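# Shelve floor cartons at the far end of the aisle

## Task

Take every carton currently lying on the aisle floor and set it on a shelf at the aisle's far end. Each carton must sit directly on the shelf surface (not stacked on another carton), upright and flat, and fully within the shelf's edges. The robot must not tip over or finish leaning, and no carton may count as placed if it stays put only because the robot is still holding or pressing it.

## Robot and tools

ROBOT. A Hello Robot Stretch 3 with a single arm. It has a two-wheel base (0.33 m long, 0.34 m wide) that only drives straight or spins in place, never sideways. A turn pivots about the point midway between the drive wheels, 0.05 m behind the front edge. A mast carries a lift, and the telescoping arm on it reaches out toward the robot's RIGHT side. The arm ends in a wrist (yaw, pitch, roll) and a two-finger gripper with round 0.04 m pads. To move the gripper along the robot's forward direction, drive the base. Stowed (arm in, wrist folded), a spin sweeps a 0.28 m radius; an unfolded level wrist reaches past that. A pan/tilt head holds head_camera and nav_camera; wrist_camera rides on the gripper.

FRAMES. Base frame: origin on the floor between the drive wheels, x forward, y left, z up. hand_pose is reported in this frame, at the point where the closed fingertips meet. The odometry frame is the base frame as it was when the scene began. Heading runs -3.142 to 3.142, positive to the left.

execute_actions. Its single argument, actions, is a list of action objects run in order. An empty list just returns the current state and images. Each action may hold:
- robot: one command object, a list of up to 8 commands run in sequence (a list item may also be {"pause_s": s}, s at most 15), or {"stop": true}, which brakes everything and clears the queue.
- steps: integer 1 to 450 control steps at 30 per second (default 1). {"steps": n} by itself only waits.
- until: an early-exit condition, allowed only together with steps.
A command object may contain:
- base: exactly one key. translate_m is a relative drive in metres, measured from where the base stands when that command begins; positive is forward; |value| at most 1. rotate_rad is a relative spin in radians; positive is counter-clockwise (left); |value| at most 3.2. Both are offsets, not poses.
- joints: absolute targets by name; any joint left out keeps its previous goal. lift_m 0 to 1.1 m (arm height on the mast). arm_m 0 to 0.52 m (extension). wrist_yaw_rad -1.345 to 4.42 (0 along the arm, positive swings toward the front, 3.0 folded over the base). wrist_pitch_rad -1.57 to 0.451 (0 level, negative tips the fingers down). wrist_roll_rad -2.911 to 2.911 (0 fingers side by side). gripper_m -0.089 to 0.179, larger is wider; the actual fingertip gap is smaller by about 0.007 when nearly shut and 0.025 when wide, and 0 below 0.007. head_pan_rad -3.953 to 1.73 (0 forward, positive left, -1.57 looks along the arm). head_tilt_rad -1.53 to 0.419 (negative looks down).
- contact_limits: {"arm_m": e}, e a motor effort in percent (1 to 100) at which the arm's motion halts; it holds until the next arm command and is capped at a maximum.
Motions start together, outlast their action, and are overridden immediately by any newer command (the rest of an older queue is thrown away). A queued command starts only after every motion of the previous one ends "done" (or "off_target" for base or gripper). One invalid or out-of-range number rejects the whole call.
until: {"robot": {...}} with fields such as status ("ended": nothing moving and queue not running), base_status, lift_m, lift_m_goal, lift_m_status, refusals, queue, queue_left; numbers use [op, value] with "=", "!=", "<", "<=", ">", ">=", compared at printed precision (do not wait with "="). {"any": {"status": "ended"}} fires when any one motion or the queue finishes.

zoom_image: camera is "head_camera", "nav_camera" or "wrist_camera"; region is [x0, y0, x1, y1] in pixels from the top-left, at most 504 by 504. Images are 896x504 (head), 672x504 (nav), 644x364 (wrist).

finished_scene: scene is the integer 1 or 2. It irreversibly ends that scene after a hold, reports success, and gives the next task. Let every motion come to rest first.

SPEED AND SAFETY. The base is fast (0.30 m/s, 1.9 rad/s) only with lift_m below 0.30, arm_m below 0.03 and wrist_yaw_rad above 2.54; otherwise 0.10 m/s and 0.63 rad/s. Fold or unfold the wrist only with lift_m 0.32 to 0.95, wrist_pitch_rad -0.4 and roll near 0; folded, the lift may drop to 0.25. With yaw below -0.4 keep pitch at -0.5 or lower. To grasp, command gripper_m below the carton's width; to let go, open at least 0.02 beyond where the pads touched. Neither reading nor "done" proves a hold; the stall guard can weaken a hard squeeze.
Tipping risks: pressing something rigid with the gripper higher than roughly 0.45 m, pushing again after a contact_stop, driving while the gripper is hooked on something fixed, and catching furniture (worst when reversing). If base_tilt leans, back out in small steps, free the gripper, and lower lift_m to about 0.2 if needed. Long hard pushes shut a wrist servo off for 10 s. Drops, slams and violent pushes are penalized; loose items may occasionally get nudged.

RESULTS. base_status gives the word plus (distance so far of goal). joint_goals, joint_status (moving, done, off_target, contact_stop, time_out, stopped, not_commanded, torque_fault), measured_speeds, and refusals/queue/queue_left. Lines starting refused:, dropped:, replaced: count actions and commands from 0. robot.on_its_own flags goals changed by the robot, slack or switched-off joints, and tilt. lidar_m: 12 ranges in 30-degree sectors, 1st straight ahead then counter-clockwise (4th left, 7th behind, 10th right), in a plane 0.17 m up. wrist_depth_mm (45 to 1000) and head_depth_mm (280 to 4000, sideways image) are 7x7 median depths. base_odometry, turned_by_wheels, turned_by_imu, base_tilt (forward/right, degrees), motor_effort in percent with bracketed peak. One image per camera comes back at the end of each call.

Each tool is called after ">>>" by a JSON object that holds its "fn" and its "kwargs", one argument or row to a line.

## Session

>>> {"fn": "execute_actions", "kwargs": {
  "actions": []
}}

Scene clock: 0.00 s.
robot.base_odometry: x=+0.000 y=+0.000 heading=+0.000 (m, m, rad; robot's odometry frame)
robot.turned_by_wheels: +0.000 (rad since the last result)
robot.turned_by_imu: +0.000 (rad since the last result)
robot.base_tilt: forward=-0.8 right=+0.9 (deg)
robot.lidar_m: 2.06 2.01 1.40 1.16 1.08 1.13 1.76 1.72 1.83 1.42 1.83 1.58
robot.head_depth_mm: 1704 2430 2602 2555 2476 2393 2287 / 1735 2425 2507 2483 2460 2511 2440 / 1758 2336 2360 2373 2353 2352 2337 / 1781 2217 2207 2223 2223 2252 2211 / 1804 2117 2090 2082 2103 2093 2100 / 1818 2012 1999 1998 2015 1995 1998 / 1851 1897 1885 1901 1895 1892 1907
robot.base_status: not_commanded
robot.joint_positions: lift_m=+0.326 arm_m=-0.002 wrist_yaw_rad=+3.037 wrist_pitch_rad=-0.535 wrist_roll_rad=-0.013 gripper_m=+0.037 head_pan_rad=-0.013 head_tilt_rad=+0.015
robot.joint_goals: lift_m=+0.326 arm_m=-0.002 wrist_yaw_rad=+3.037 wrist_pitch_rad=-0.535 wrist_roll_rad=-0.013 gripper_m=+0.037 head_pan_rad=-0.013 head_tilt_rad=+0.015
robot.joint_status: lift_m=not_commanded arm_m=not_commanded wrist_yaw_rad=not_commanded wrist_pitch_rad=not_commanded wrist_roll_rad=not_commanded gripper_m=not_commanded head_pan_rad=not_commanded head_tilt_rad=not_commanded
robot.measured_speeds: translate_m=+0.000 rotate_rad=+0.000 lift_m=+0.000 arm_m=+0.000 wrist_yaw_rad=+0.000 wrist_pitch_rad=+0.000 wrist_roll_rad=+0.000 head_pan_rad=+0.000 head_tilt_rad=+0.000
robot: refusals=0 queue=idle queue_left=0
robot.motor_effort: left_wheel=+0 right_wheel=+1 lift_m=+34 arm_m=-1 wrist_yaw_rad=+0 wrist_pitch_rad=+5 wrist_roll_rad=+0 gripper_m=+1 head_pan_rad=+0 head_tilt_rad=+1 (%)
robot.hand_pose: x=+0.0005 y=+0.0645 z=+0.3138 quat_wxyz=(+0.222, +0.686, +0.153, +0.676) (m; robot's base frame)
robot.wrist_depth_mm: - - - - - - - / - - - - 930 900 871 / 836 822 819 778 742 735 711 / 706 681 671 663 644 625 597 / 597 588 - 569 548 533 522 / 517 513 - - 463 467 459 / 458 - - - 428 413 410
pictures: head_camera (sideways: a quarter turn clockwise sets it upright), nav_camera (sideways: a quarter turn counterclockwise sets it upright), wrist_camera
camera_calibration (this result's frames):
head_camera: T_world_to_cam=[[0.060839, -0.0660369, -0.995961, 1.31473], [0.0273449, 0.997545, -0.0644715, 0.0911151], [0.997773, -0.0233121, 0.0624954, -0.129287], [0, 0, 0, 1]] pos_world=[0.0465213, -0.00708498, 1.32337]
nav_camera: T_world_to_cam=[[0.0356029, 0.0686491, 0.997005, -1.25996], [-0.0112751, -0.997547, 0.069089, -0.0350823], [0.999302, -0.0137011, -0.0347416, -0.00269896], [0, 0, 0, 1]] pos_world=[0.0471598, 0.0514619, 1.25852]
wrist_camera: T_world_to_cam=[[0.98144, -0.187048, -0.0422917, 0.021466], [-0.158903, -0.669755, -0.725381, 0.295021], [0.107356, 0.718638, -0.687047, 0.334058], [0, 0, 0, 1]] pos_world=[-0.0100509, -0.0384598, 0.444425]
Images, in order (width x height): head_camera 896x504, nav_camera 672x504, wrist_camera 644x364.

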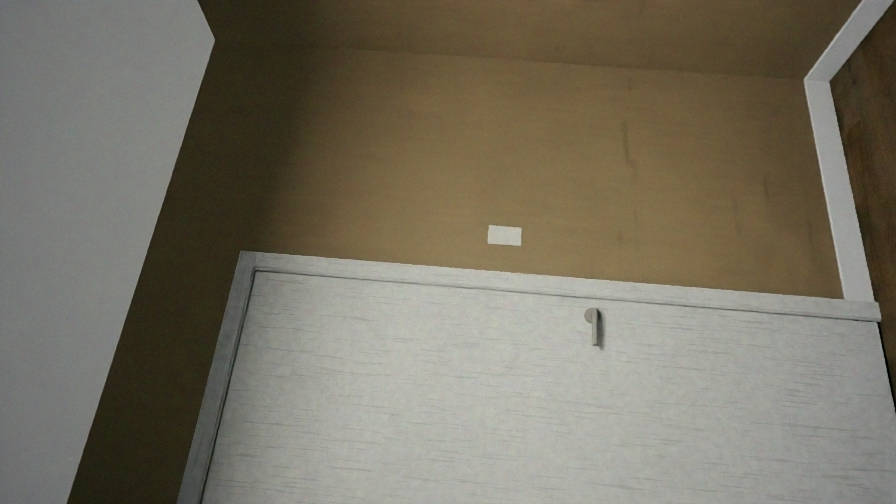

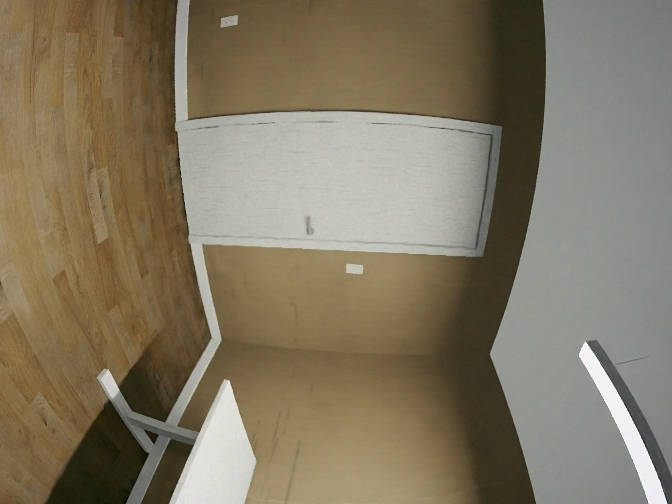

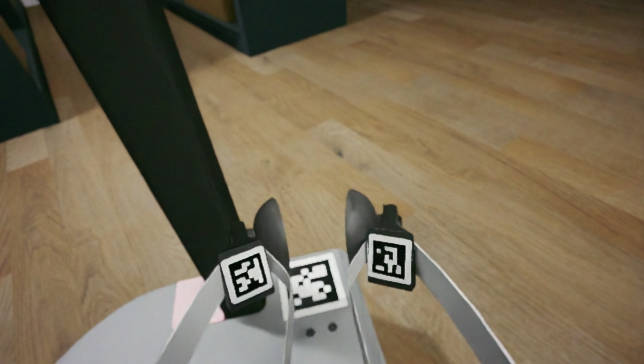

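Shelves are to the left.

>>> {"fn": "execute_actions", "kwargs": {
  "actions": [
    {"robot":{"joints":{"head_pan_rad":1.6,"head_tilt_rad":-0.55}},"steps":200,"until":{"robot":{"status":"ended"}}},
    {"steps":5}
  ]
}}

Scene clock: 2.83 s.
robot.base_odometry: x=+0.000 y=+0.000 heading=+0.000 (m, m, rad; robot's odometry frame)
robot.turned_by_wheels: +0.000 (rad since the last result)
robot.turned_by_imu: +0.000 (rad since the last result)
robot.base_tilt: forward=-0.8 right=+0.9 (deg)
robot.lidar_m: 2.06 2.01 1.40 1.16 1.08 1.13 1.76 1.72 1.84 1.42 1.83 1.59
robot.head_depth_mm: 1066 1191 2841 2785 2022 1598 1317 / 1021 1133 1265 1429 1697 1577 1304 / 980 1085 1203 1359 1563 1559 1295 / 1372 1314 1212 1362 1517 1550 1293 / 1649 1582 1996 1964 1848 1532 1281 / 2397 2693 2895 2537 1902 1534 1276 / 2418 2629 2893 2548 1824 1515 1277
robot.base_status: not_commanded
robot.joint_positions: lift_m=+0.326 arm_m=-0.002 wrist_yaw_rad=+3.037 wrist_pitch_rad=-0.535 wrist_roll_rad=-0.013 gripper_m=+0.037 head_pan_rad=+1.593 head_tilt_rad=-0.543
robot.joint_goals: lift_m=+0.326 arm_m=-0.002 wrist_yaw_rad=+3.037 wrist_pitch_rad=-0.535 wrist_roll_rad=-0.013 gripper_m=+0.037 head_pan_rad=+1.600 head_tilt_rad=-0.550
robot.joint_status: lift_m=not_commanded arm_m=not_commanded wrist_yaw_rad=not_commanded wrist_pitch_rad=not_commanded wrist_roll_rad=not_commanded gripper_m=not_commanded head_pan_rad=done head_tilt_rad=done
robot.measured_speeds: translate_m=+0.000 rotate_rad=+0.000 lift_m=+0.000 arm_m=+0.000 wrist_yaw_rad=+0.000 wrist_pitch_rad=+0.000 wrist_roll_rad=+0.000 head_pan_rad=+0.000 head_tilt_rad=+0.000
robot: refusals=0 queue=done queue_left=0
robot.motor_effort: left_wheel=-1(0) right_wheel=+0(1) lift_m=+34(34) arm_m=+0(0) wrist_yaw_rad=+0(1) wrist_pitch_rad=+5(5) wrist_roll_rad=+0(0) gripper_m=+0(0) head_pan_rad=+3(35) head_tilt_rad=-3(21) (%)
robot.hand_pose: x=+0.0005 y=+0.0645 z=+0.3138 quat_wxyz=(+0.222, +0.686, +0.153, +0.676) (m; robot's base frame)
robot.wrist_depth_mm: - - - - - - - / - - - - 935 910 866 / 822 812 802 775 766 738 718 / 715 701 678 654 631 624 607 / 608 584 - 564 551 536 520 / 521 516 - - 465 464 461 / 455 - - - 426 413 410
pictures: head_camera (sideways: a quarter turn clockwise sets it upright), nav_camera (sideways: a quarter turn counterclockwise sets it upright), wrist_camera
camera_calibration (this result's frames):
head_camera: T_world_to_cam=[[0.0756656, -0.473614, -0.877476, 1.15968], [-0.997093, -0.0438495, -0.0623127, 0.0945065], [-0.00896472, 0.87964, -0.475555, 0.577182], [0, 0, 0, 1]] pos_world=[0.0116578, 0.045674, 1.29797]
nav_camera: T_world_to_cam=[[-0.0813368, 0.555831, 0.827306, -1.03764], [0.996533, 0.0599164, 0.0577191, -0.0263804], [-0.0174871, 0.829133, -0.558778, 0.68552], [0, 0, 0, 1]] pos_world=[-0.0461214, 0.00994544, 1.24302]
wrist_camera: T_world_to_cam=[[0.98144, -0.187048, -0.0422918, 0.0214661], [-0.158903, -0.669755, -0.725381, 0.295021], [0.107356, 0.718638, -0.687047, 0.334058], [0, 0, 0, 1]] pos_world=[-0.010051, -0.0384598, 0.444425]
Images, in order (width x height): head_camera 896x504, nav_camera 672x504, wrist_camera 644x364.

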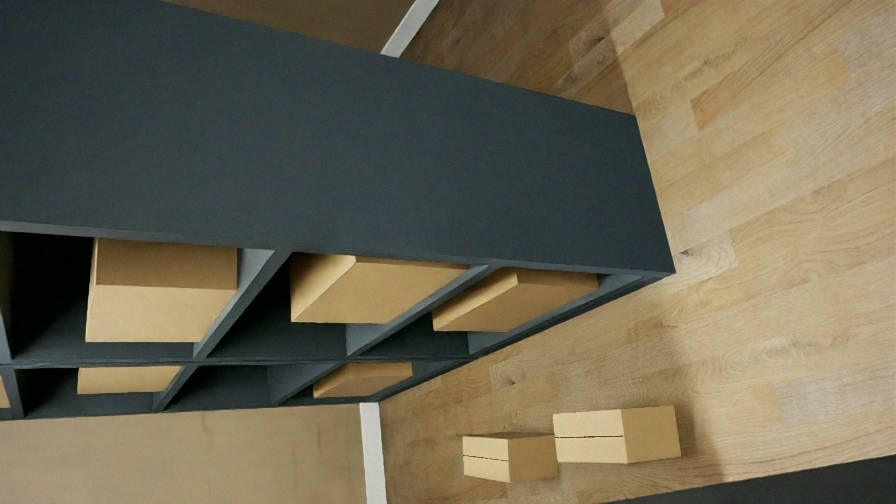

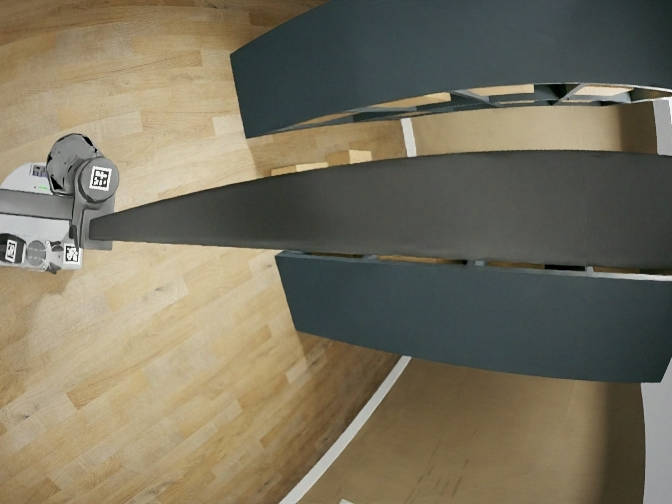

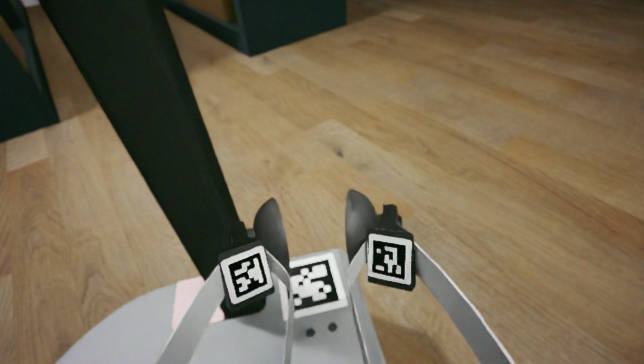

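>>> {"fn": "execute_actions", "kwargs": {
  "actions": [
    {"robot":[{"base":{"rotate_rad":1.915},"joints":{"lift_m":0.28}},{"base":{"translate_m":0.71}},{"base":{"rotate_rad":1.605},"joints":{"lift_m":0.4,"wrist_pitch_rad":-0.4,"wrist_roll_rad":0}},{"joints":{"wrist_yaw_rad":0,"gripper_m":0.179,"head_pan_rad":-1.57,"head_tilt_rad":-0.9}},{"joints":{"wrist_pitch_rad":-0.6,"lift_m":0.33,"arm_m":0.1}}],"steps":450,"until":{"robot":{"status":"ended"}}},
    {"steps":200,"until":{"robot":{"status":"ended"}}},
    {"steps":5}
  ]
}}

Scene clock: 30.43 s.
robot.base_odometry: x=-0.239 y=+0.668 heading=-2.764 (m, m, rad; robot's odometry frame)
robot.turned_by_wheels: +3.520 (rad since the last result)
robot.turned_by_imu: +3.505 (rad since the last result)
robot.base_tilt: forward=-0.8 right=+1.0 (deg)
robot.lidar_m: 1.79 1.83 2.41 2.13 2.61 2.07 1.97 0.53 0.53 0.47 0.41 0.47
robot.head_depth_mm: 1821 1287 1257 1250 1145 1208 1132 / 1912 1903 1897 1651 1430 1282 1137 / 1980 2295 2031 1702 1448 1293 - / 1993 2303 2030 1519 1239 1173 1102 / 1900 2147 1958 1651 1437 1242 1116 / 1111 1185 1097 1193 1235 1194 1117 / 681 852 790 897 808 924 1107
robot.base_status: done (rotate_rad +1.6048 of +1.6050)
robot.joint_positions: lift_m=+0.330 arm_m=+0.100 wrist_yaw_rad=+0.002 wrist_pitch_rad=-0.612 wrist_roll_rad=-0.005 gripper_m=+0.179 head_pan_rad=-1.563 head_tilt_rad=-0.889
robot.joint_goals: lift_m=+0.330 arm_m=+0.100 wrist_yaw_rad=+0.000 wrist_pitch_rad=-0.600 wrist_roll_rad=+0.000 gripper_m=+0.179 head_pan_rad=-1.570 head_tilt_rad=-0.900
robot.joint_status: lift_m=done arm_m=done wrist_yaw_rad=done wrist_pitch_rad=done wrist_roll_rad=done gripper_m=done head_pan_rad=done head_tilt_rad=done
robot.measured_speeds: translate_m=+0.000 rotate_rad=+0.000 lift_m=+0.000 arm_m=+0.000 wrist_yaw_rad=+0.000 wrist_pitch_rad=+0.000 wrist_roll_rad=+0.000 head_pan_rad=+0.000 head_tilt_rad=+0.000
robot: refusals=0 queue=done queue_left=0
robot.motor_effort: left_wheel=-4(11) right_wheel=+5(17) lift_m=+30(40) arm_m=+5(5) wrist_yaw_rad=-3(6) wrist_pitch_rad=+5(10) wrist_roll_rad=+2(1) gripper_m=+0(98) head_pan_rad=-3(35) head_tilt_rad=-4(17) (%)
robot.hand_pose: x=-0.0211 y=-0.4404 z=+0.3018 quat_wxyz=(+0.676, +0.215, -0.672, -0.212) (m; robot's base frame)
robot.wrist_depth_mm: 431 778 - - 856 511 370 / 405 770 816 789 776 535 380 / 386 618 691 646 660 541 392 / 377 540 596 364 584 538 410 / 371 511 508 314 512 503 415 / 327 481 297 280 449 441 412 / - 416 418 336 411 407 391
pictures: head_camera (sideways: a quarter turn clockwise sets it upright), nav_camera (sideways: a quarter turn counterclockwise sets it upright), wrist_camera
camera_calibration (this result's frames):
head_camera: T_world_to_cam=[[-0.0711228, 0.743988, -0.664398, 0.882824], [0.997455, 0.0496435, -0.0511856, 0.0678277], [-0.00509845, -0.666347, -0.745624, 0.928481], [0, 0, 0, 1]] pos_world=[-0.000132259, -0.0414866, 1.28232]
nav_camera: T_world_to_cam=[[0.0754636, -0.804391, 0.589288, -0.728399], [-0.997141, -0.0632071, 0.0414138, 0.00703137], [0.00393432, -0.590728, -0.806861, 1.00806], [0, 0, 0, 1]] pos_world=[0.0580129, 0.0100136, 1.24231]
wrist_camera: T_world_to_cam=[[-0.995112, 0.0892077, -0.0423546, 0.0276776], [0.0945358, 0.736575, -0.669716, 0.552729], [-0.0285465, -0.670447, -0.741408, 0.0927471], [0, 0, 0, 1]] pos_world=[-0.0220627, -0.347413, 0.440107]
Images, in order (width x height): head_camera 896x504, nav_camera 672x504, wrist_camera 644x364.

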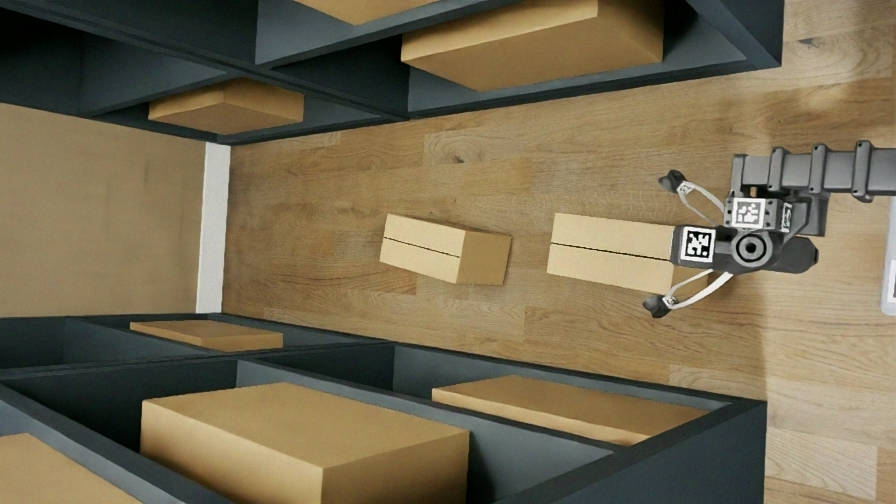

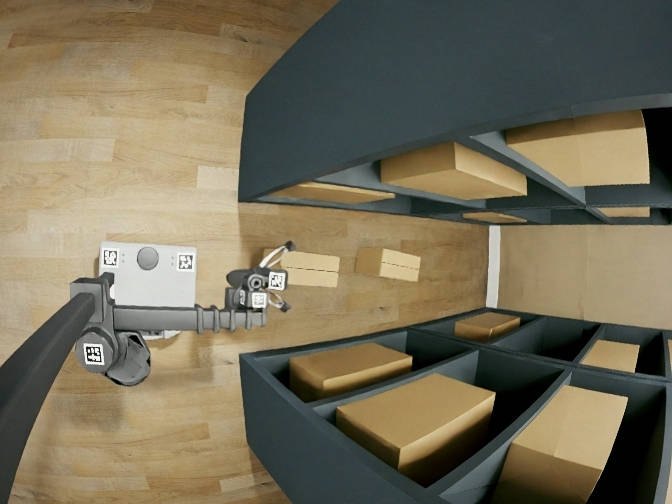

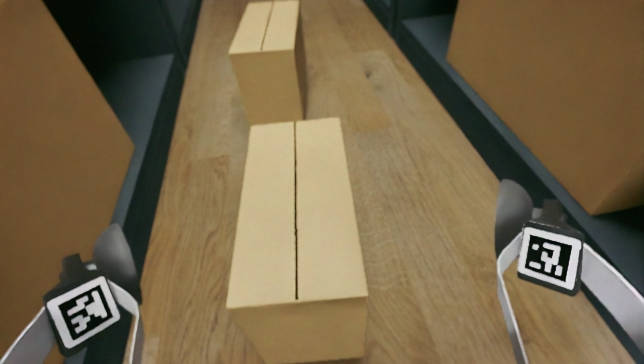

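>>> {"fn": "execute_actions", "kwargs": {
  "actions": [
    {"robot":[{"base":{"translate_m":0.012},"joints":{"arm_m":0.28}},{"joints":{"lift_m":0.17}}],"steps":450,"until":{"robot":{"status":"ended"}}},
    {"steps":5}
  ]
}}

Scene clock: 38.77 s.
robot.base_odometry: x=-0.251 y=+0.664 heading=-2.763 (m, m, rad; robot's odometry frame)
robot.turned_by_wheels: +0.000 (rad since the last result)
robot.turned_by_imu: +0.000 (rad since the last result)
robot.base_tilt: forward=-0.8 right=+0.9 (deg)
robot.lidar_m: 1.78 1.82 2.40 2.13 2.60 2.07 1.98 0.54 0.54 0.47 0.41 0.47
robot.head_depth_mm: 1853 1305 1290 1276 1171 1207 1141 / 1939 1977 1902 1671 1432 1273 1135 / 2002 2307 2053 1707 1452 1249 1122 / 1975 2286 2033 1536 1271 1217 1123 / 1901 2049 1937 1645 1438 1257 1116 / 1079 1033 1058 1140 1172 1178 1111 / 648 652 775 898 734 920 1108
robot.base_status: done (translate_m +0.0120 of +0.0120)
robot.joint_positions: lift_m=+0.170 arm_m=+0.280 wrist_yaw_rad=+0.007 wrist_pitch_rad=-0.593 wrist_roll_rad=+0.008 gripper_m=+0.179 head_pan_rad=-1.563 head_tilt_rad=-0.889
robot.joint_goals: lift_m=+0.170 arm_m=+0.280 wrist_yaw_rad=+0.000 wrist_pitch_rad=-0.600 wrist_roll_rad=+0.000 gripper_m=+0.179 head_pan_rad=-1.570 head_tilt_rad=-0.900
robot.joint_status: lift_m=done arm_m=done wrist_yaw_rad=done wrist_pitch_rad=done wrist_roll_rad=done gripper_m=done head_pan_rad=done head_tilt_rad=done
robot.measured_speeds: translate_m=+0.000 rotate_rad=+0.000 lift_m=+0.000 arm_m=+0.000 wrist_yaw_rad=+0.000 wrist_pitch_rad=+0.000 wrist_roll_rad=+0.000 head_pan_rad=+0.000 head_tilt_rad=+0.000
robot: refusals=0 queue=done queue_left=0
robot.motor_effort: left_wheel=-2(5) right_wheel=+1(12) lift_m=+24(29) arm_m=+5(5) wrist_yaw_rad=-6(6) wrist_pitch_rad=-4(5) wrist_roll_rad=-4(4) gripper_m=+0(0) head_pan_rad=-3(3) head_tilt_rad=-4(3) (%)
robot.hand_pose: x=-0.0202 y=-0.6237 z=+0.1460 quat_wxyz=(+0.674, +0.208, -0.678, -0.205) (m; robot's base frame)
robot.wrist_depth_mm: 578 624 379 655 668 504 373 / 481 568 438 445 538 488 367 / 399 482 186 177 187 433 377 / 345 421 155 151 149 376 352 / 337 366 135 131 127 328 318 / 300 122 118 115 113 281 280 / - 112 106 103 101 103 254
pictures: head_camera (sideways: a quarter turn clockwise sets it upright), nav_camera (sideways: a quarter turn counterclockwise sets it upright), wrist_camera
camera_calibration (this result's frames):
head_camera: T_world_to_cam=[[-0.0709747, 0.744002, -0.664398, 0.882823], [0.997464, 0.0494449, -0.0511856, 0.0678276], [-0.0052311, -0.666346, -0.745624, 0.928482], [0, 0, 0, 1]] pos_world=[-0.000140518, -0.0414854, 1.28232]
nav_camera: T_world_to_cam=[[0.0753035, -0.804406, 0.589288, -0.728398], [-0.997153, -0.0630086, 0.0414138, 0.00703144], [0.00381672, -0.590729, -0.806861, 1.00806], [0, 0, 0, 1]] pos_world=[0.0580149, 0.0100033, 1.24231]
wrist_camera: T_world_to_cam=[[-0.99433, 0.0911453, -0.0547756, 0.0413393], [0.103898, 0.722974, -0.683018, 0.576876], [-0.0226526, -0.684836, -0.728345, -0.156433], [0, 0, 0, 1]] pos_world=[-0.0223747, -0.527965, 0.282344]
Images, in order (width x height): head_camera 896x504, nav_camera 672x504, wrist_camera 644x364.

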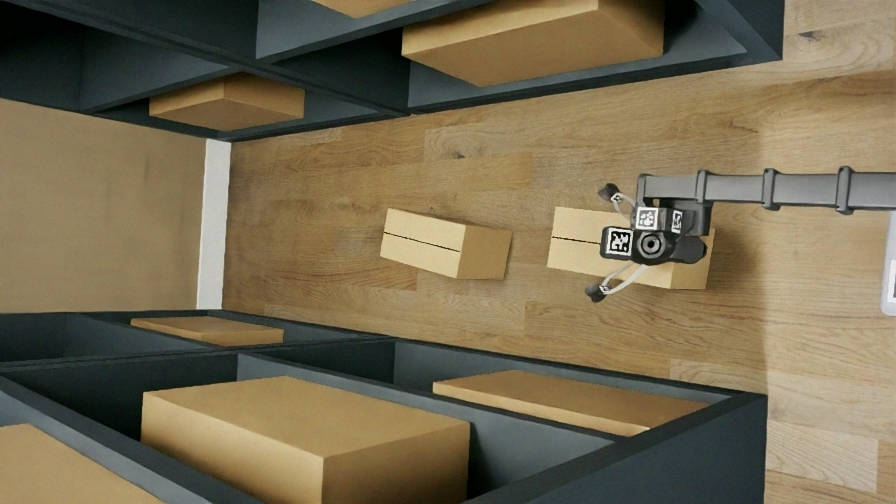

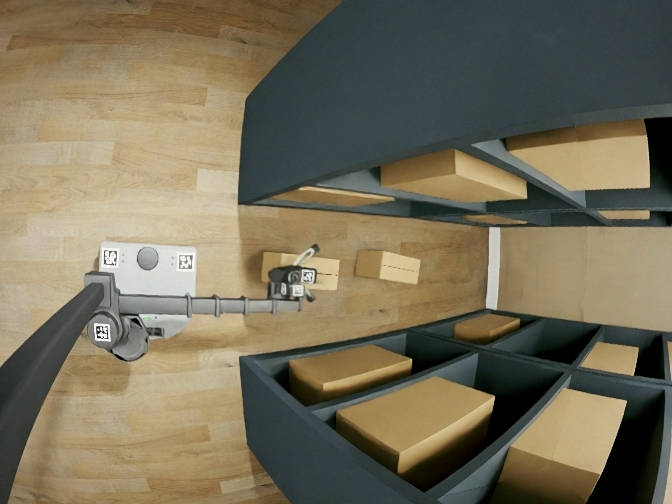

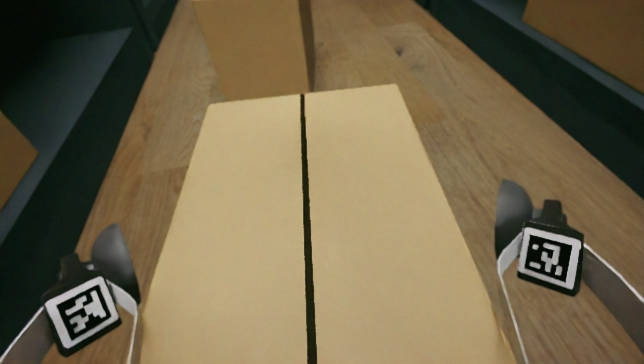

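>>> {"fn": "execute_actions", "kwargs": {
  "actions": [
    {"robot":[{"joints":{"gripper_m":0.03}},{"pause_s":1},{"joints":{"lift_m":0.45}},{"joints":{"arm_m":0.0}},{"base":{"rotate_rad":-1.571},"joints":{"wrist_yaw_rad":1.57}},{"base":{"translate_m":-0.2},"joints":{"arm_m":0.25}},{"joints":{"lift_m":0.175}},{"joints":{"gripper_m":0.179}}],"steps":450,"until":{"robot":{"status":"ended"}}},
    {"steps":300,"until":{"robot":{"status":"ended"}}},
    {"robot":[{"joints":{"lift_m":0.38}},{"joints":{"arm_m":0.0,"wrist_yaw_rad":1.85,"head_pan_rad":-0.1,"head_tilt_rad":-0.8}}],"steps":300,"until":{"robot":{"status":"ended"}}},
    {"steps":5}
  ]
}}

Scene clock: 70.00 s.
robot.base_odometry: x=-0.177 y=+0.478 heading=+1.949 (m, m, rad; robot's odometry frame)
robot.turned_by_wheels: -1.571 (rad since the last result)
robot.turned_by_imu: -1.568 (rad since the last result)
robot.base_tilt: forward=-0.9 right=+0.9 (deg)
robot.lidar_m: 1.07 0.59 0.74 1.77 1.81 2.36 1.92 2.02 2.08 0.33 0.35 0.69
robot.head_depth_mm: 935 1133 972 977 995 1254 1175 / 1261 1420 1278 1360 1367 1281 1159 / 2107 2034 2038 1798 1524 1319 1158 / 2125 2429 2315 1794 1532 1309 1152 / 2111 2408 2280 1674 1515 1310 1140 / 2074 2205 2061 1747 1464 1268 1129 / 1129 1164 1027 1016 938 1122 1130
robot.base_status: done (translate_m -0.2000 of -0.2000)
robot.joint_positions: lift_m=+0.380 arm_m=+0.000 wrist_yaw_rad=+1.848 wrist_pitch_rad=-0.612 wrist_roll_rad=+0.001 gripper_m=+0.179 head_pan_rad=-0.107 head_tilt_rad=-0.804
robot.joint_goals: lift_m=+0.380 arm_m=+0.000 wrist_yaw_rad=+1.850 wrist_pitch_rad=-0.600 wrist_roll_rad=+0.000 gripper_m=+0.179 head_pan_rad=-0.100 head_tilt_rad=-0.800
robot.joint_status: lift_m=done arm_m=done wrist_yaw_rad=done wrist_pitch_rad=done wrist_roll_rad=done gripper_m=done head_pan_rad=done head_tilt_rad=done
robot.measured_speeds: translate_m=+0.000 rotate_rad=+0.000 lift_m=+0.000 arm_m=+0.000 wrist_yaw_rad=+0.000 wrist_pitch_rad=+0.000 wrist_roll_rad=+0.000 head_pan_rad=+0.000 head_tilt_rad=+0.000
robot: refusals=0 queue=done queue_left=0
robot.motor_effort: left_wheel=+3(7) right_wheel=-4(10) lift_m=+37(41) arm_m=-5(5) wrist_yaw_rad=+2(6) wrist_pitch_rad=+5(13) wrist_roll_rad=+0(5) gripper_m=+2(100) head_pan_rad=+2(34) head_tilt_rad=+1(7) (%)
robot.hand_pose: x=+0.1671 y=-0.0919 z=+0.3516 quat_wxyz=(+0.577, +0.666, -0.236, +0.409) (m; robot's base frame)
robot.wrist_depth_mm: 504 502 815 - - 697 439 / 561 561 813 933 901 695 482 / 647 634 750 763 751 642 547 / 714 704 682 653 642 629 599 / 614 615 591 581 568 552 546 / 563 533 529 512 501 486 472 / - 477 476 462 454 443 314
pictures: head_camera (sideways: a quarter turn clockwise sets it upright), nav_camera (sideways: a quarter turn counterclockwise sets it upright), wrist_camera
camera_calibration (this result's frames):
head_camera: T_world_to_cam=[[-0.688429, 0.00842362, -0.725255, 0.965896], [0.0696547, 0.996079, -0.0545488, 0.0778715], [0.721951, -0.0880704, -0.686316, 0.846913], [0, 0, 0, 1]] pos_world=[0.0480968, -0.0111146, 1.28602]
nav_camera: T_world_to_cam=[[0.75506, -0.0117042, 0.655551, -0.818881], [-0.055368, -0.997407, 0.0459648, -0.00464331], [0.653314, -0.0710028, -0.75375, 0.935037], [0, 0, 0, 1]] pos_world=[0.00717492, 0.0521746, 1.24182]
wrist_camera: T_world_to_cam=[[0.180671, -0.982412, -0.0471591, -0.107283], [-0.735695, -0.103164, -0.66941, 0.372952], [0.652772, 0.155638, -0.741394, 0.330762], [0, 0, 0, 1]] pos_world=[0.0778501, -0.1184, 0.489824]
Images, in order (width x height): head_camera 896x504, nav_camera 672x504, wrist_camera 644x364.

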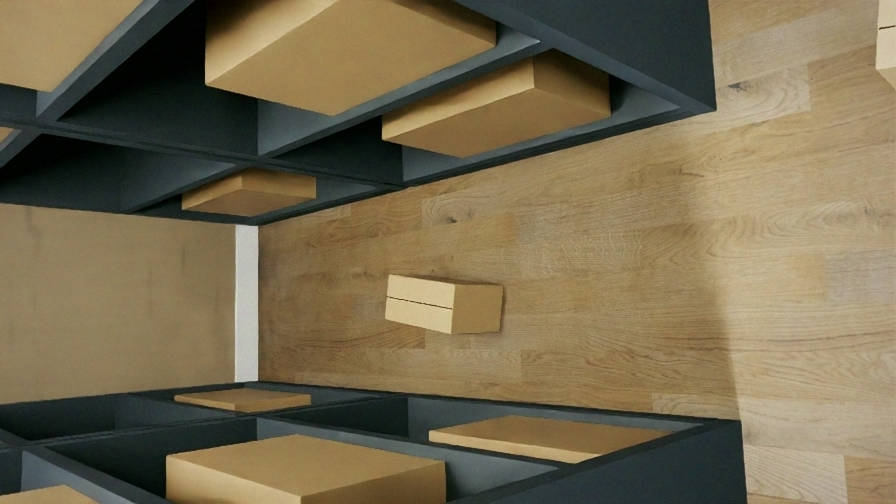

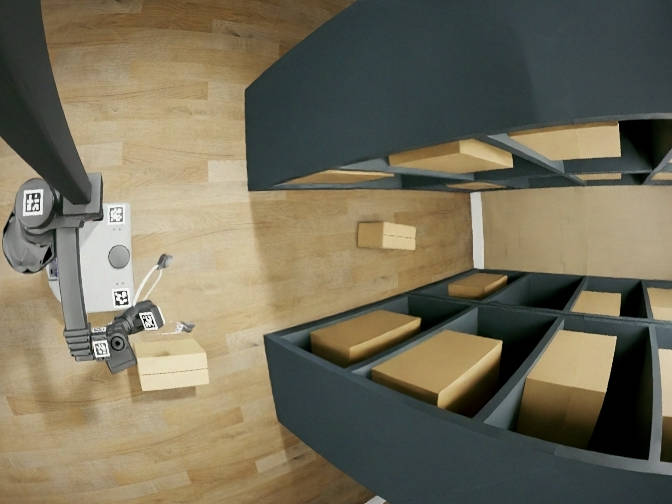

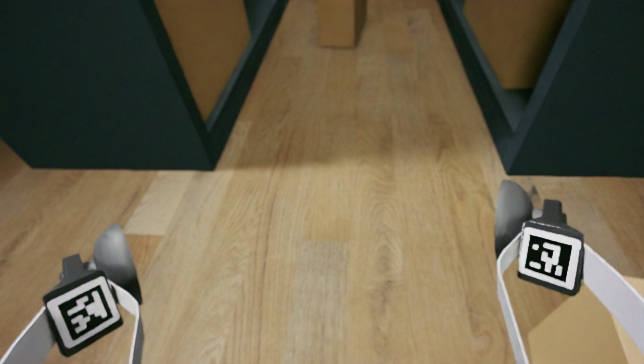

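>>> {"fn": "execute_actions", "kwargs": {
  "actions": [
    {"robot":[{"base":{"rotate_rad":0.02},"joints":{"wrist_yaw_rad":1.95,"head_tilt_rad":-1.2}},{"base":{"translate_m":1.0}},{"base":{"translate_m":0.14}}],"steps":450,"until":{"robot":{"status":"ended"}}},
    {"steps":5}
  ]
}}

Scene clock: 92.33 s.
robot.base_odometry: x=-0.619 y=+1.529 heading=+1.969 (m, m, rad; robot's odometry frame)
robot.turned_by_wheels: +0.020 (rad since the last result)
robot.turned_by_imu: +0.015 (rad since the last result)
robot.base_tilt: forward=-0.8 right=+1.0 (deg)
robot.lidar_m: - - 0.47 0.41 0.31 0.36 3.07 0.67 0.41 0.39 0.46 -
robot.head_depth_mm: 1099 995 925 1042 1176 1118 1025 / 1271 1296 1364 1342 1252 1198 - / 1329 1611 1516 1400 1278 1214 - / 1323 1595 1518 1392 1261 1044 - / 1302 1589 1512 1385 1281 1184 - / 1308 1530 1472 1344 1256 1177 - / 1095 983 1138 1246 1046 1104 1048
robot.base_status: done (translate_m +0.1400 of +0.1400)
robot.joint_positions: lift_m=+0.380 arm_m=+0.000 wrist_yaw_rad=+1.947 wrist_pitch_rad=-0.612 wrist_roll_rad=+0.001 gripper_m=+0.179 head_pan_rad=-0.107 head_tilt_rad=-1.185
robot.joint_goals: lift_m=+0.380 arm_m=+0.000 wrist_yaw_rad=+1.950 wrist_pitch_rad=-0.600 wrist_roll_rad=+0.000 gripper_m=+0.179 head_pan_rad=-0.100 head_tilt_rad=-1.200
robot.joint_status: lift_m=done arm_m=done wrist_yaw_rad=done wrist_pitch_rad=done wrist_roll_rad=done gripper_m=done head_pan_rad=done head_tilt_rad=done
robot.measured_speeds: translate_m=+0.000 rotate_rad=+0.000 lift_m=+0.000 arm_m=+0.000 wrist_yaw_rad=+0.000 wrist_pitch_rad=+0.000 wrist_roll_rad=+0.000 head_pan_rad=+0.000 head_tilt_rad=+0.000
robot: refusals=0 queue=done queue_left=0
robot.motor_effort: left_wheel=+1(6) right_wheel=-2(4) lift_m=+38(37) arm_m=-5(5) wrist_yaw_rad=+3(2) wrist_pitch_rad=+5(5) wrist_roll_rad=+0(1) gripper_m=+1(2) head_pan_rad=+3(3) head_tilt_rad=-5(20) (%)
robot.hand_pose: x=+0.1608 y=-0.0736 z=+0.3516 quat_wxyz=(+0.556, +0.677, -0.203, +0.437) (m; robot's base frame)
robot.wrist_depth_mm: 344 765 768 - - 845 547 / 365 826 808 931 898 752 594 / 371 471 743 785 759 687 600 / 432 489 664 674 650 617 510 / 520 516 564 386 570 555 373 / 475 521 343 348 502 488 380 / - 469 301 387 452 446 387
pictures: head_camera (sideways: a quarter turn clockwise sets it upright), nav_camera (sideways: a quarter turn counterclockwise sets it upright), wrist_camera
camera_calibration (this result's frames):
head_camera: T_world_to_cam=[[-0.908116, 0.0318243, -0.417508, 0.566296], [0.0518595, 0.997979, -0.0367286, 0.0547572], [0.415495, -0.0550055, -0.907931, 1.1369], [0, 0, 0, 1]] pos_world=[0.039047, -0.0101328, 1.27067]
nav_camera: T_world_to_cam=[[0.944141, -0.0318042, 0.328003, -0.393355], [-0.0417819, -0.998852, 0.0234154, 0.0246481], [0.326881, -0.035812, -0.944387, 1.18479], [0, 0, 0, 1]] pos_world=[-0.0148726, 0.0545391, 1.24734]
wrist_camera: T_world_to_cam=[[0.276639, -0.959817, -0.0471414, -0.101954], [-0.722055, -0.17524, -0.669274, 0.362701], [0.634119, 0.219186, -0.741519, 0.33966], [0, 0, 0, 1]] pos_world=[0.07471, -0.108747, 0.489805]
Images, in order (width x height): head_camera 896x504, nav_camera 672x504, wrist_camera 644x364.

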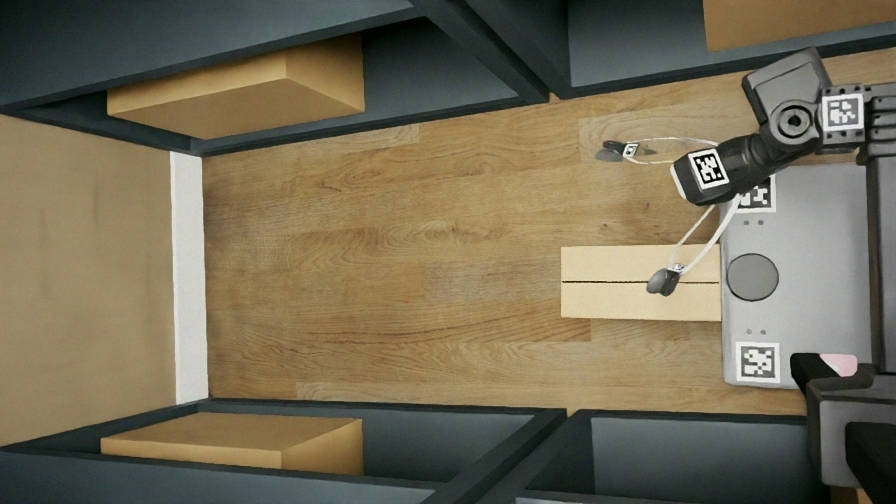

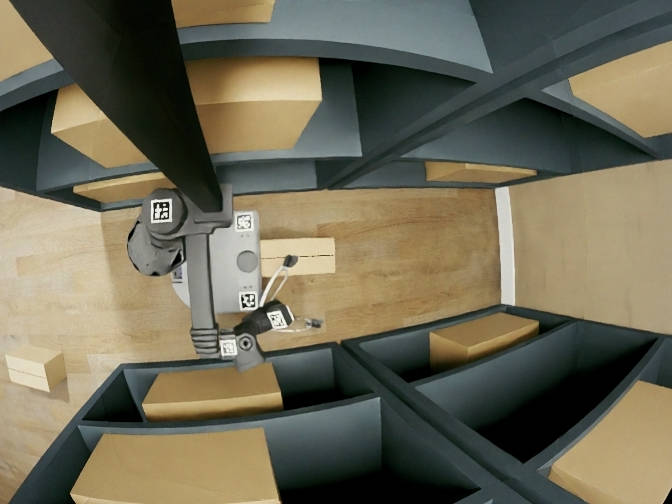

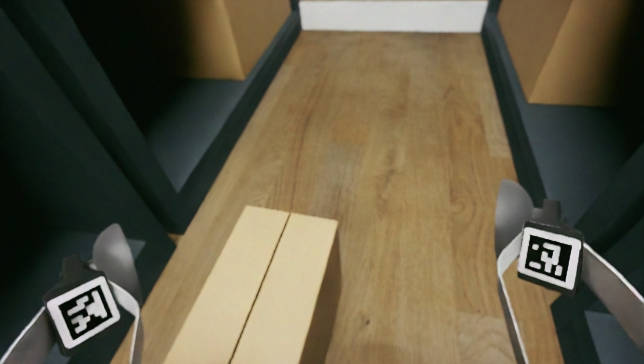

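>>> {"fn": "execute_actions", "kwargs": {
  "actions": [
    {"robot":[{"base":{"translate_m":-0.4},"joints":{"wrist_yaw_rad":1.75}},{"base":{"rotate_rad":0.35}},{"base":{"translate_m":0.32}},{"base":{"rotate_rad":-0.35}},{"base":{"translate_m":0.08}}],"steps":450,"until":{"robot":{"status":"ended"}}},
    {"steps":150,"until":{"robot":{"status":"ended"}}},
    {"steps":5}
  ]
}}

Scene clock: 118.73 s.
robot.base_odometry: x=-0.713 y=+1.468 heading=+1.972 (m, m, rad; robot's odometry frame)
robot.turned_by_wheels: +0.003 (rad since the last result)
robot.turned_by_imu: +0.787 (rad since the last result)
robot.base_tilt: forward=-0.8 right=+1.0 (deg)
robot.lidar_m: 0.50 0.18 0.18 0.20 0.34 0.84 0.60 0.47 0.47 0.24 0.21 0.47
robot.head_depth_mm: 417 578 1399 1396 1288 1196 1110 / 408 543 735 1363 1119 1170 - / 406 373 791 985 1276 1198 - / 403 363 532 658 1226 1196 - / 402 357 329 516 738 1187 - / - - 308 484 560 903 - / - - - 302 472 655 1022
robot.base_status: off_target (translate_m +0.0798 of +0.0800)
robot.joint_positions: lift_m=+0.380 arm_m=+0.000 wrist_yaw_rad=+1.750 wrist_pitch_rad=-0.614 wrist_roll_rad=+0.001 gripper_m=+0.179 head_pan_rad=-0.102 head_tilt_rad=-1.192
robot.joint_goals: lift_m=+0.380 arm_m=+0.000 wrist_yaw_rad=+1.750 wrist_pitch_rad=-0.600 wrist_roll_rad=+0.000 gripper_m=+0.179 head_pan_rad=-0.100 head_tilt_rad=-1.200
robot.joint_status: lift_m=done arm_m=done wrist_yaw_rad=done wrist_pitch_rad=done wrist_roll_rad=done gripper_m=done head_pan_rad=done head_tilt_rad=done
robot.measured_speeds: translate_m=+0.000 rotate_rad=+0.000 lift_m=+0.000 arm_m=+0.000 wrist_yaw_rad=+0.000 wrist_pitch_rad=+0.000 wrist_roll_rad=+0.000 head_pan_rad=+0.000 head_tilt_rad=+0.000
robot: refusals=0 queue=done queue_left=0
robot.on_its_own: left_wheel is at rest, and its effort (+50) is outside its rest range (-18 to +18)
robot.motor_effort: left_wheel=+50(93) right_wheel=+5(63) lift_m=+34(38) arm_m=-2(5) wrist_yaw_rad=+0(6) wrist_pitch_rad=+6(8) wrist_roll_rad=+0(0) gripper_m=+2(0) head_pan_rad=+2(2) head_tilt_rad=-3(5) (%)
robot.hand_pose: x=+0.1710 y=-0.1104 z=+0.3513 quat_wxyz=(+0.596, +0.654, -0.268, +0.380) (m; robot's base frame)
robot.wrist_depth_mm: 481 555 577 413 364 711 916 / 518 605 677 471 418 755 833 / 550 638 673 545 486 707 706 / 575 597 576 549 596 640 616 / 343 521 502 502 562 555 544 / 233 456 444 496 497 313 305 / - 380 424 458 439 287 281
pictures: head_camera (sideways: a quarter turn clockwise sets it upright), nav_camera (sideways: a quarter turn counterclockwise sets it upright), wrist_camera
camera_calibration (this result's frames):
head_camera: T_world_to_cam=[[-0.910929, 0.0276332, -0.411636, 0.558665], [0.0467182, 0.998246, -0.0363726, 0.0543248], [0.409908, -0.0523637, -0.910622, 1.14043], [0, 0, 0, 1]] pos_world=[0.0388948, -0.00995005, 1.27044]
nav_camera: T_world_to_cam=[[0.946377, -0.027377, 0.321901, -0.385422], [-0.0367223, -0.999061, 0.0229943, 0.0251657], [0.320969, -0.0335822, -0.946494, 1.18756], [0, 0, 0, 1]] pos_world=[-0.0154909, 0.0544713, 1.24751]
wrist_camera: T_world_to_cam=[[0.0837682, -0.995378, -0.0469608, -0.111137], [-0.743616, -0.0310706, -0.667885, 0.38257], [0.663339, 0.0908683, -0.742782, 0.322386], [0, 0, 0, 1]] pos_world=[0.0799435, -0.128031, 0.489756]
Images, in order (width x height): head_camera 896x504, nav_camera 672x504, wrist_camera 644x364.

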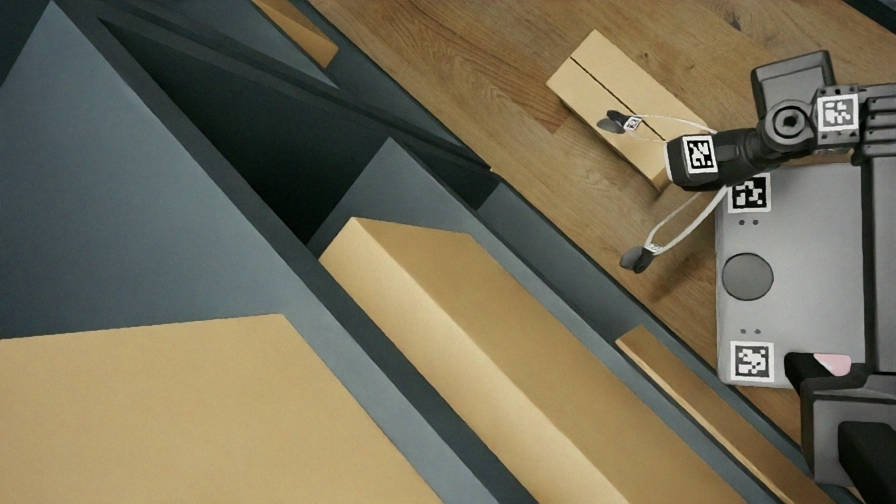

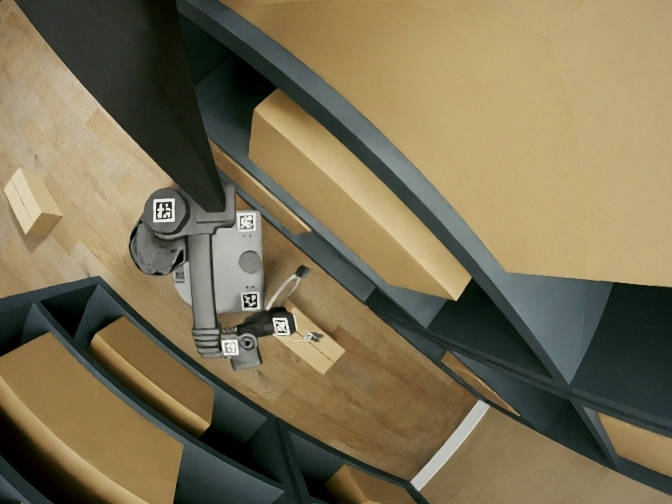

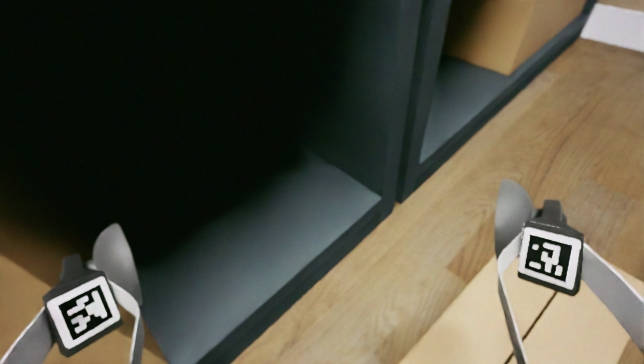

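>>> {"fn": "execute_actions", "kwargs": {
  "actions": [
    {"robot":[{"base":{"translate_m":-0.08}},{"base":{"rotate_rad":-0.5}}],"steps":300,"until":{"robot":{"status":"ended"}}},
    {"steps":5}
  ]
}}

Scene clock: 125.10 s.
robot.base_odometry: x=-0.682 y=+1.394 heading=+1.470 (m, m, rad; robot's odometry frame)
robot.turned_by_wheels: -0.501 (rad since the last result)
robot.turned_by_imu: -0.500 (rad since the last result)
robot.base_tilt: forward=-0.8 right=+1.0 (deg)
robot.lidar_m: 0.27 0.57 0.23 0.23 0.27 0.42 0.76 0.52 0.41 0.42 0.48 0.27
robot.head_depth_mm: 1471 1653 1525 1383 1257 1153 1041 / 1504 1675 1526 1394 1282 1202 - / 1559 1668 1526 1392 1248 1215 - / 1130 1539 1499 1382 1245 1196 - / 1053 944 1022 1288 1261 1197 - / 551 669 843 804 1182 1098 - / 416 696 571 595 671 711 816
robot.base_status: done (rotate_rad -0.4998 of -0.5000)
robot.joint_positions: lift_m=+0.380 arm_m=+0.000 wrist_yaw_rad=+1.750 wrist_pitch_rad=-0.614 wrist_roll_rad=+0.001 gripper_m=+0.179 head_pan_rad=-0.102 head_tilt_rad=-1.192
robot.joint_goals: lift_m=+0.380 arm_m=+0.000 wrist_yaw_rad=+1.750 wrist_pitch_rad=-0.600 wrist_roll_rad=+0.000 gripper_m=+0.179 head_pan_rad=-0.100 head_tilt_rad=-1.200
robot.joint_status: lift_m=done arm_m=done wrist_yaw_rad=done wrist_pitch_rad=done wrist_roll_rad=done gripper_m=done head_pan_rad=done head_tilt_rad=done
robot.measured_speeds: translate_m=+0.000 rotate_rad=+0.000 lift_m=+0.000 arm_m=+0.000 wrist_yaw_rad=+0.000 wrist_pitch_rad=+0.000 wrist_roll_rad=+0.000 head_pan_rad=+0.000 head_tilt_rad=+0.000
robot: refusals=0 queue=done queue_left=0
robot.motor_effort: left_wheel=+3(49) right_wheel=-4(10) lift_m=+34(34) arm_m=-2(2) wrist_yaw_rad=+0(0) wrist_pitch_rad=+6(6) wrist_roll_rad=+0(0) gripper_m=+0(0) head_pan_rad=+1(2) head_tilt_rad=-3(3) (%)
robot.hand_pose: x=+0.1710 y=-0.1104 z=+0.3513 quat_wxyz=(+0.596, +0.654, -0.268, +0.380) (m; robot's base frame)
robot.wrist_depth_mm: 525 469 533 - - - 673 / 621 558 563 873 890 846 696 / 675 656 628 768 740 724 623 / 619 602 625 428 611 633 510 / 532 523 574 372 558 561 464 / 466 479 521 377 496 488 452 / - 455 471 454 450 447 431
pictures: head_camera (sideways: a quarter turn clockwise sets it upright), nav_camera (sideways: a quarter turn counterclockwise sets it upright), wrist_camera
camera_calibration (this result's frames):
head_camera: T_world_to_cam=[[-0.91093, 0.0276331, -0.411636, 0.558665], [0.0467181, 0.998246, -0.0363726, 0.0543248], [0.409908, -0.0523637, -0.910622, 1.14043], [0, 0, 0, 1]] pos_world=[0.0388948, -0.00995005, 1.27044]
nav_camera: T_world_to_cam=[[0.946378, -0.0273769, 0.321901, -0.385422], [-0.0367222, -0.999061, 0.0229943, 0.0251657], [0.320969, -0.0335822, -0.946494, 1.18756], [0, 0, 0, 1]] pos_world=[-0.0154909, 0.0544713, 1.24751]
wrist_camera: T_world_to_cam=[[0.0837682, -0.995378, -0.0469609, -0.111139], [-0.743616, -0.0310705, -0.667885, 0.38257], [0.663339, 0.0908683, -0.742782, 0.322386], [0, 0, 0, 1]] pos_world=[0.0799435, -0.128033, 0.489756]
Images, in order (width x height): head_camera 896x504, nav_camera 672x504, wrist_camera 644x364.

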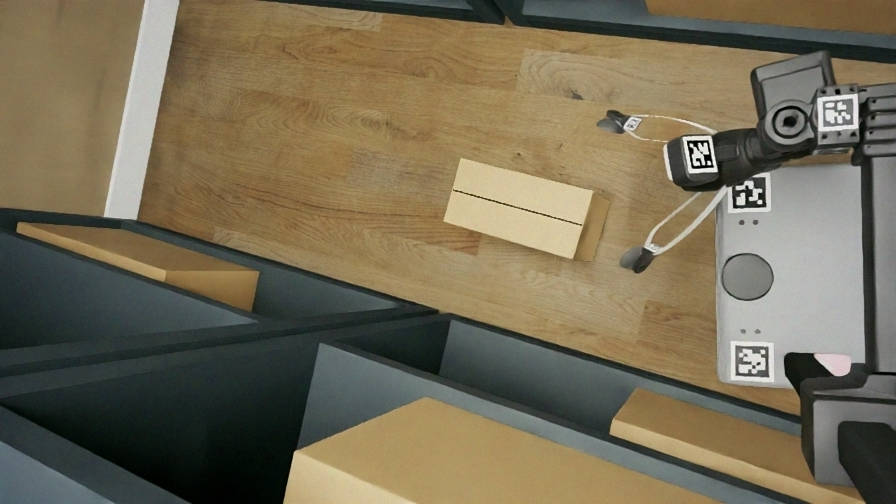

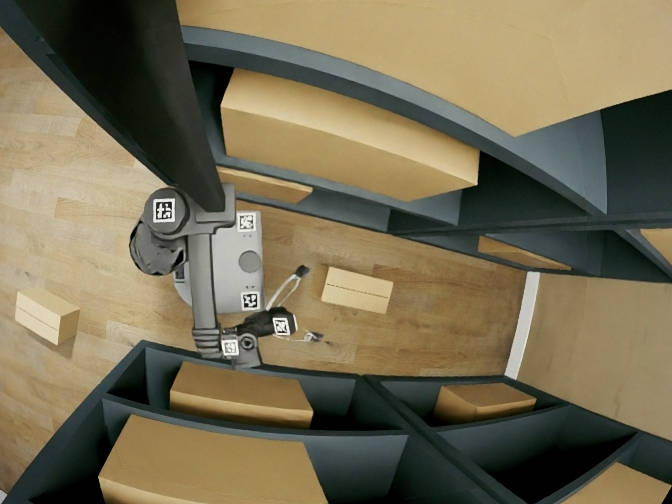

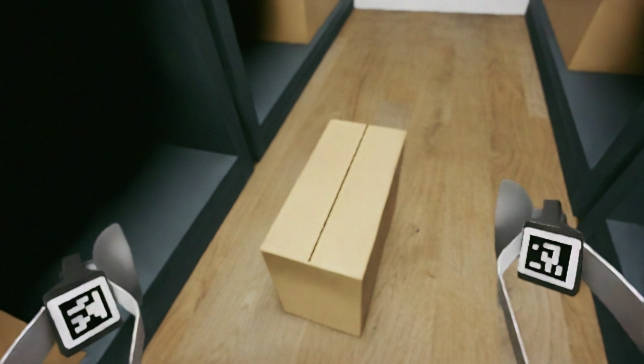

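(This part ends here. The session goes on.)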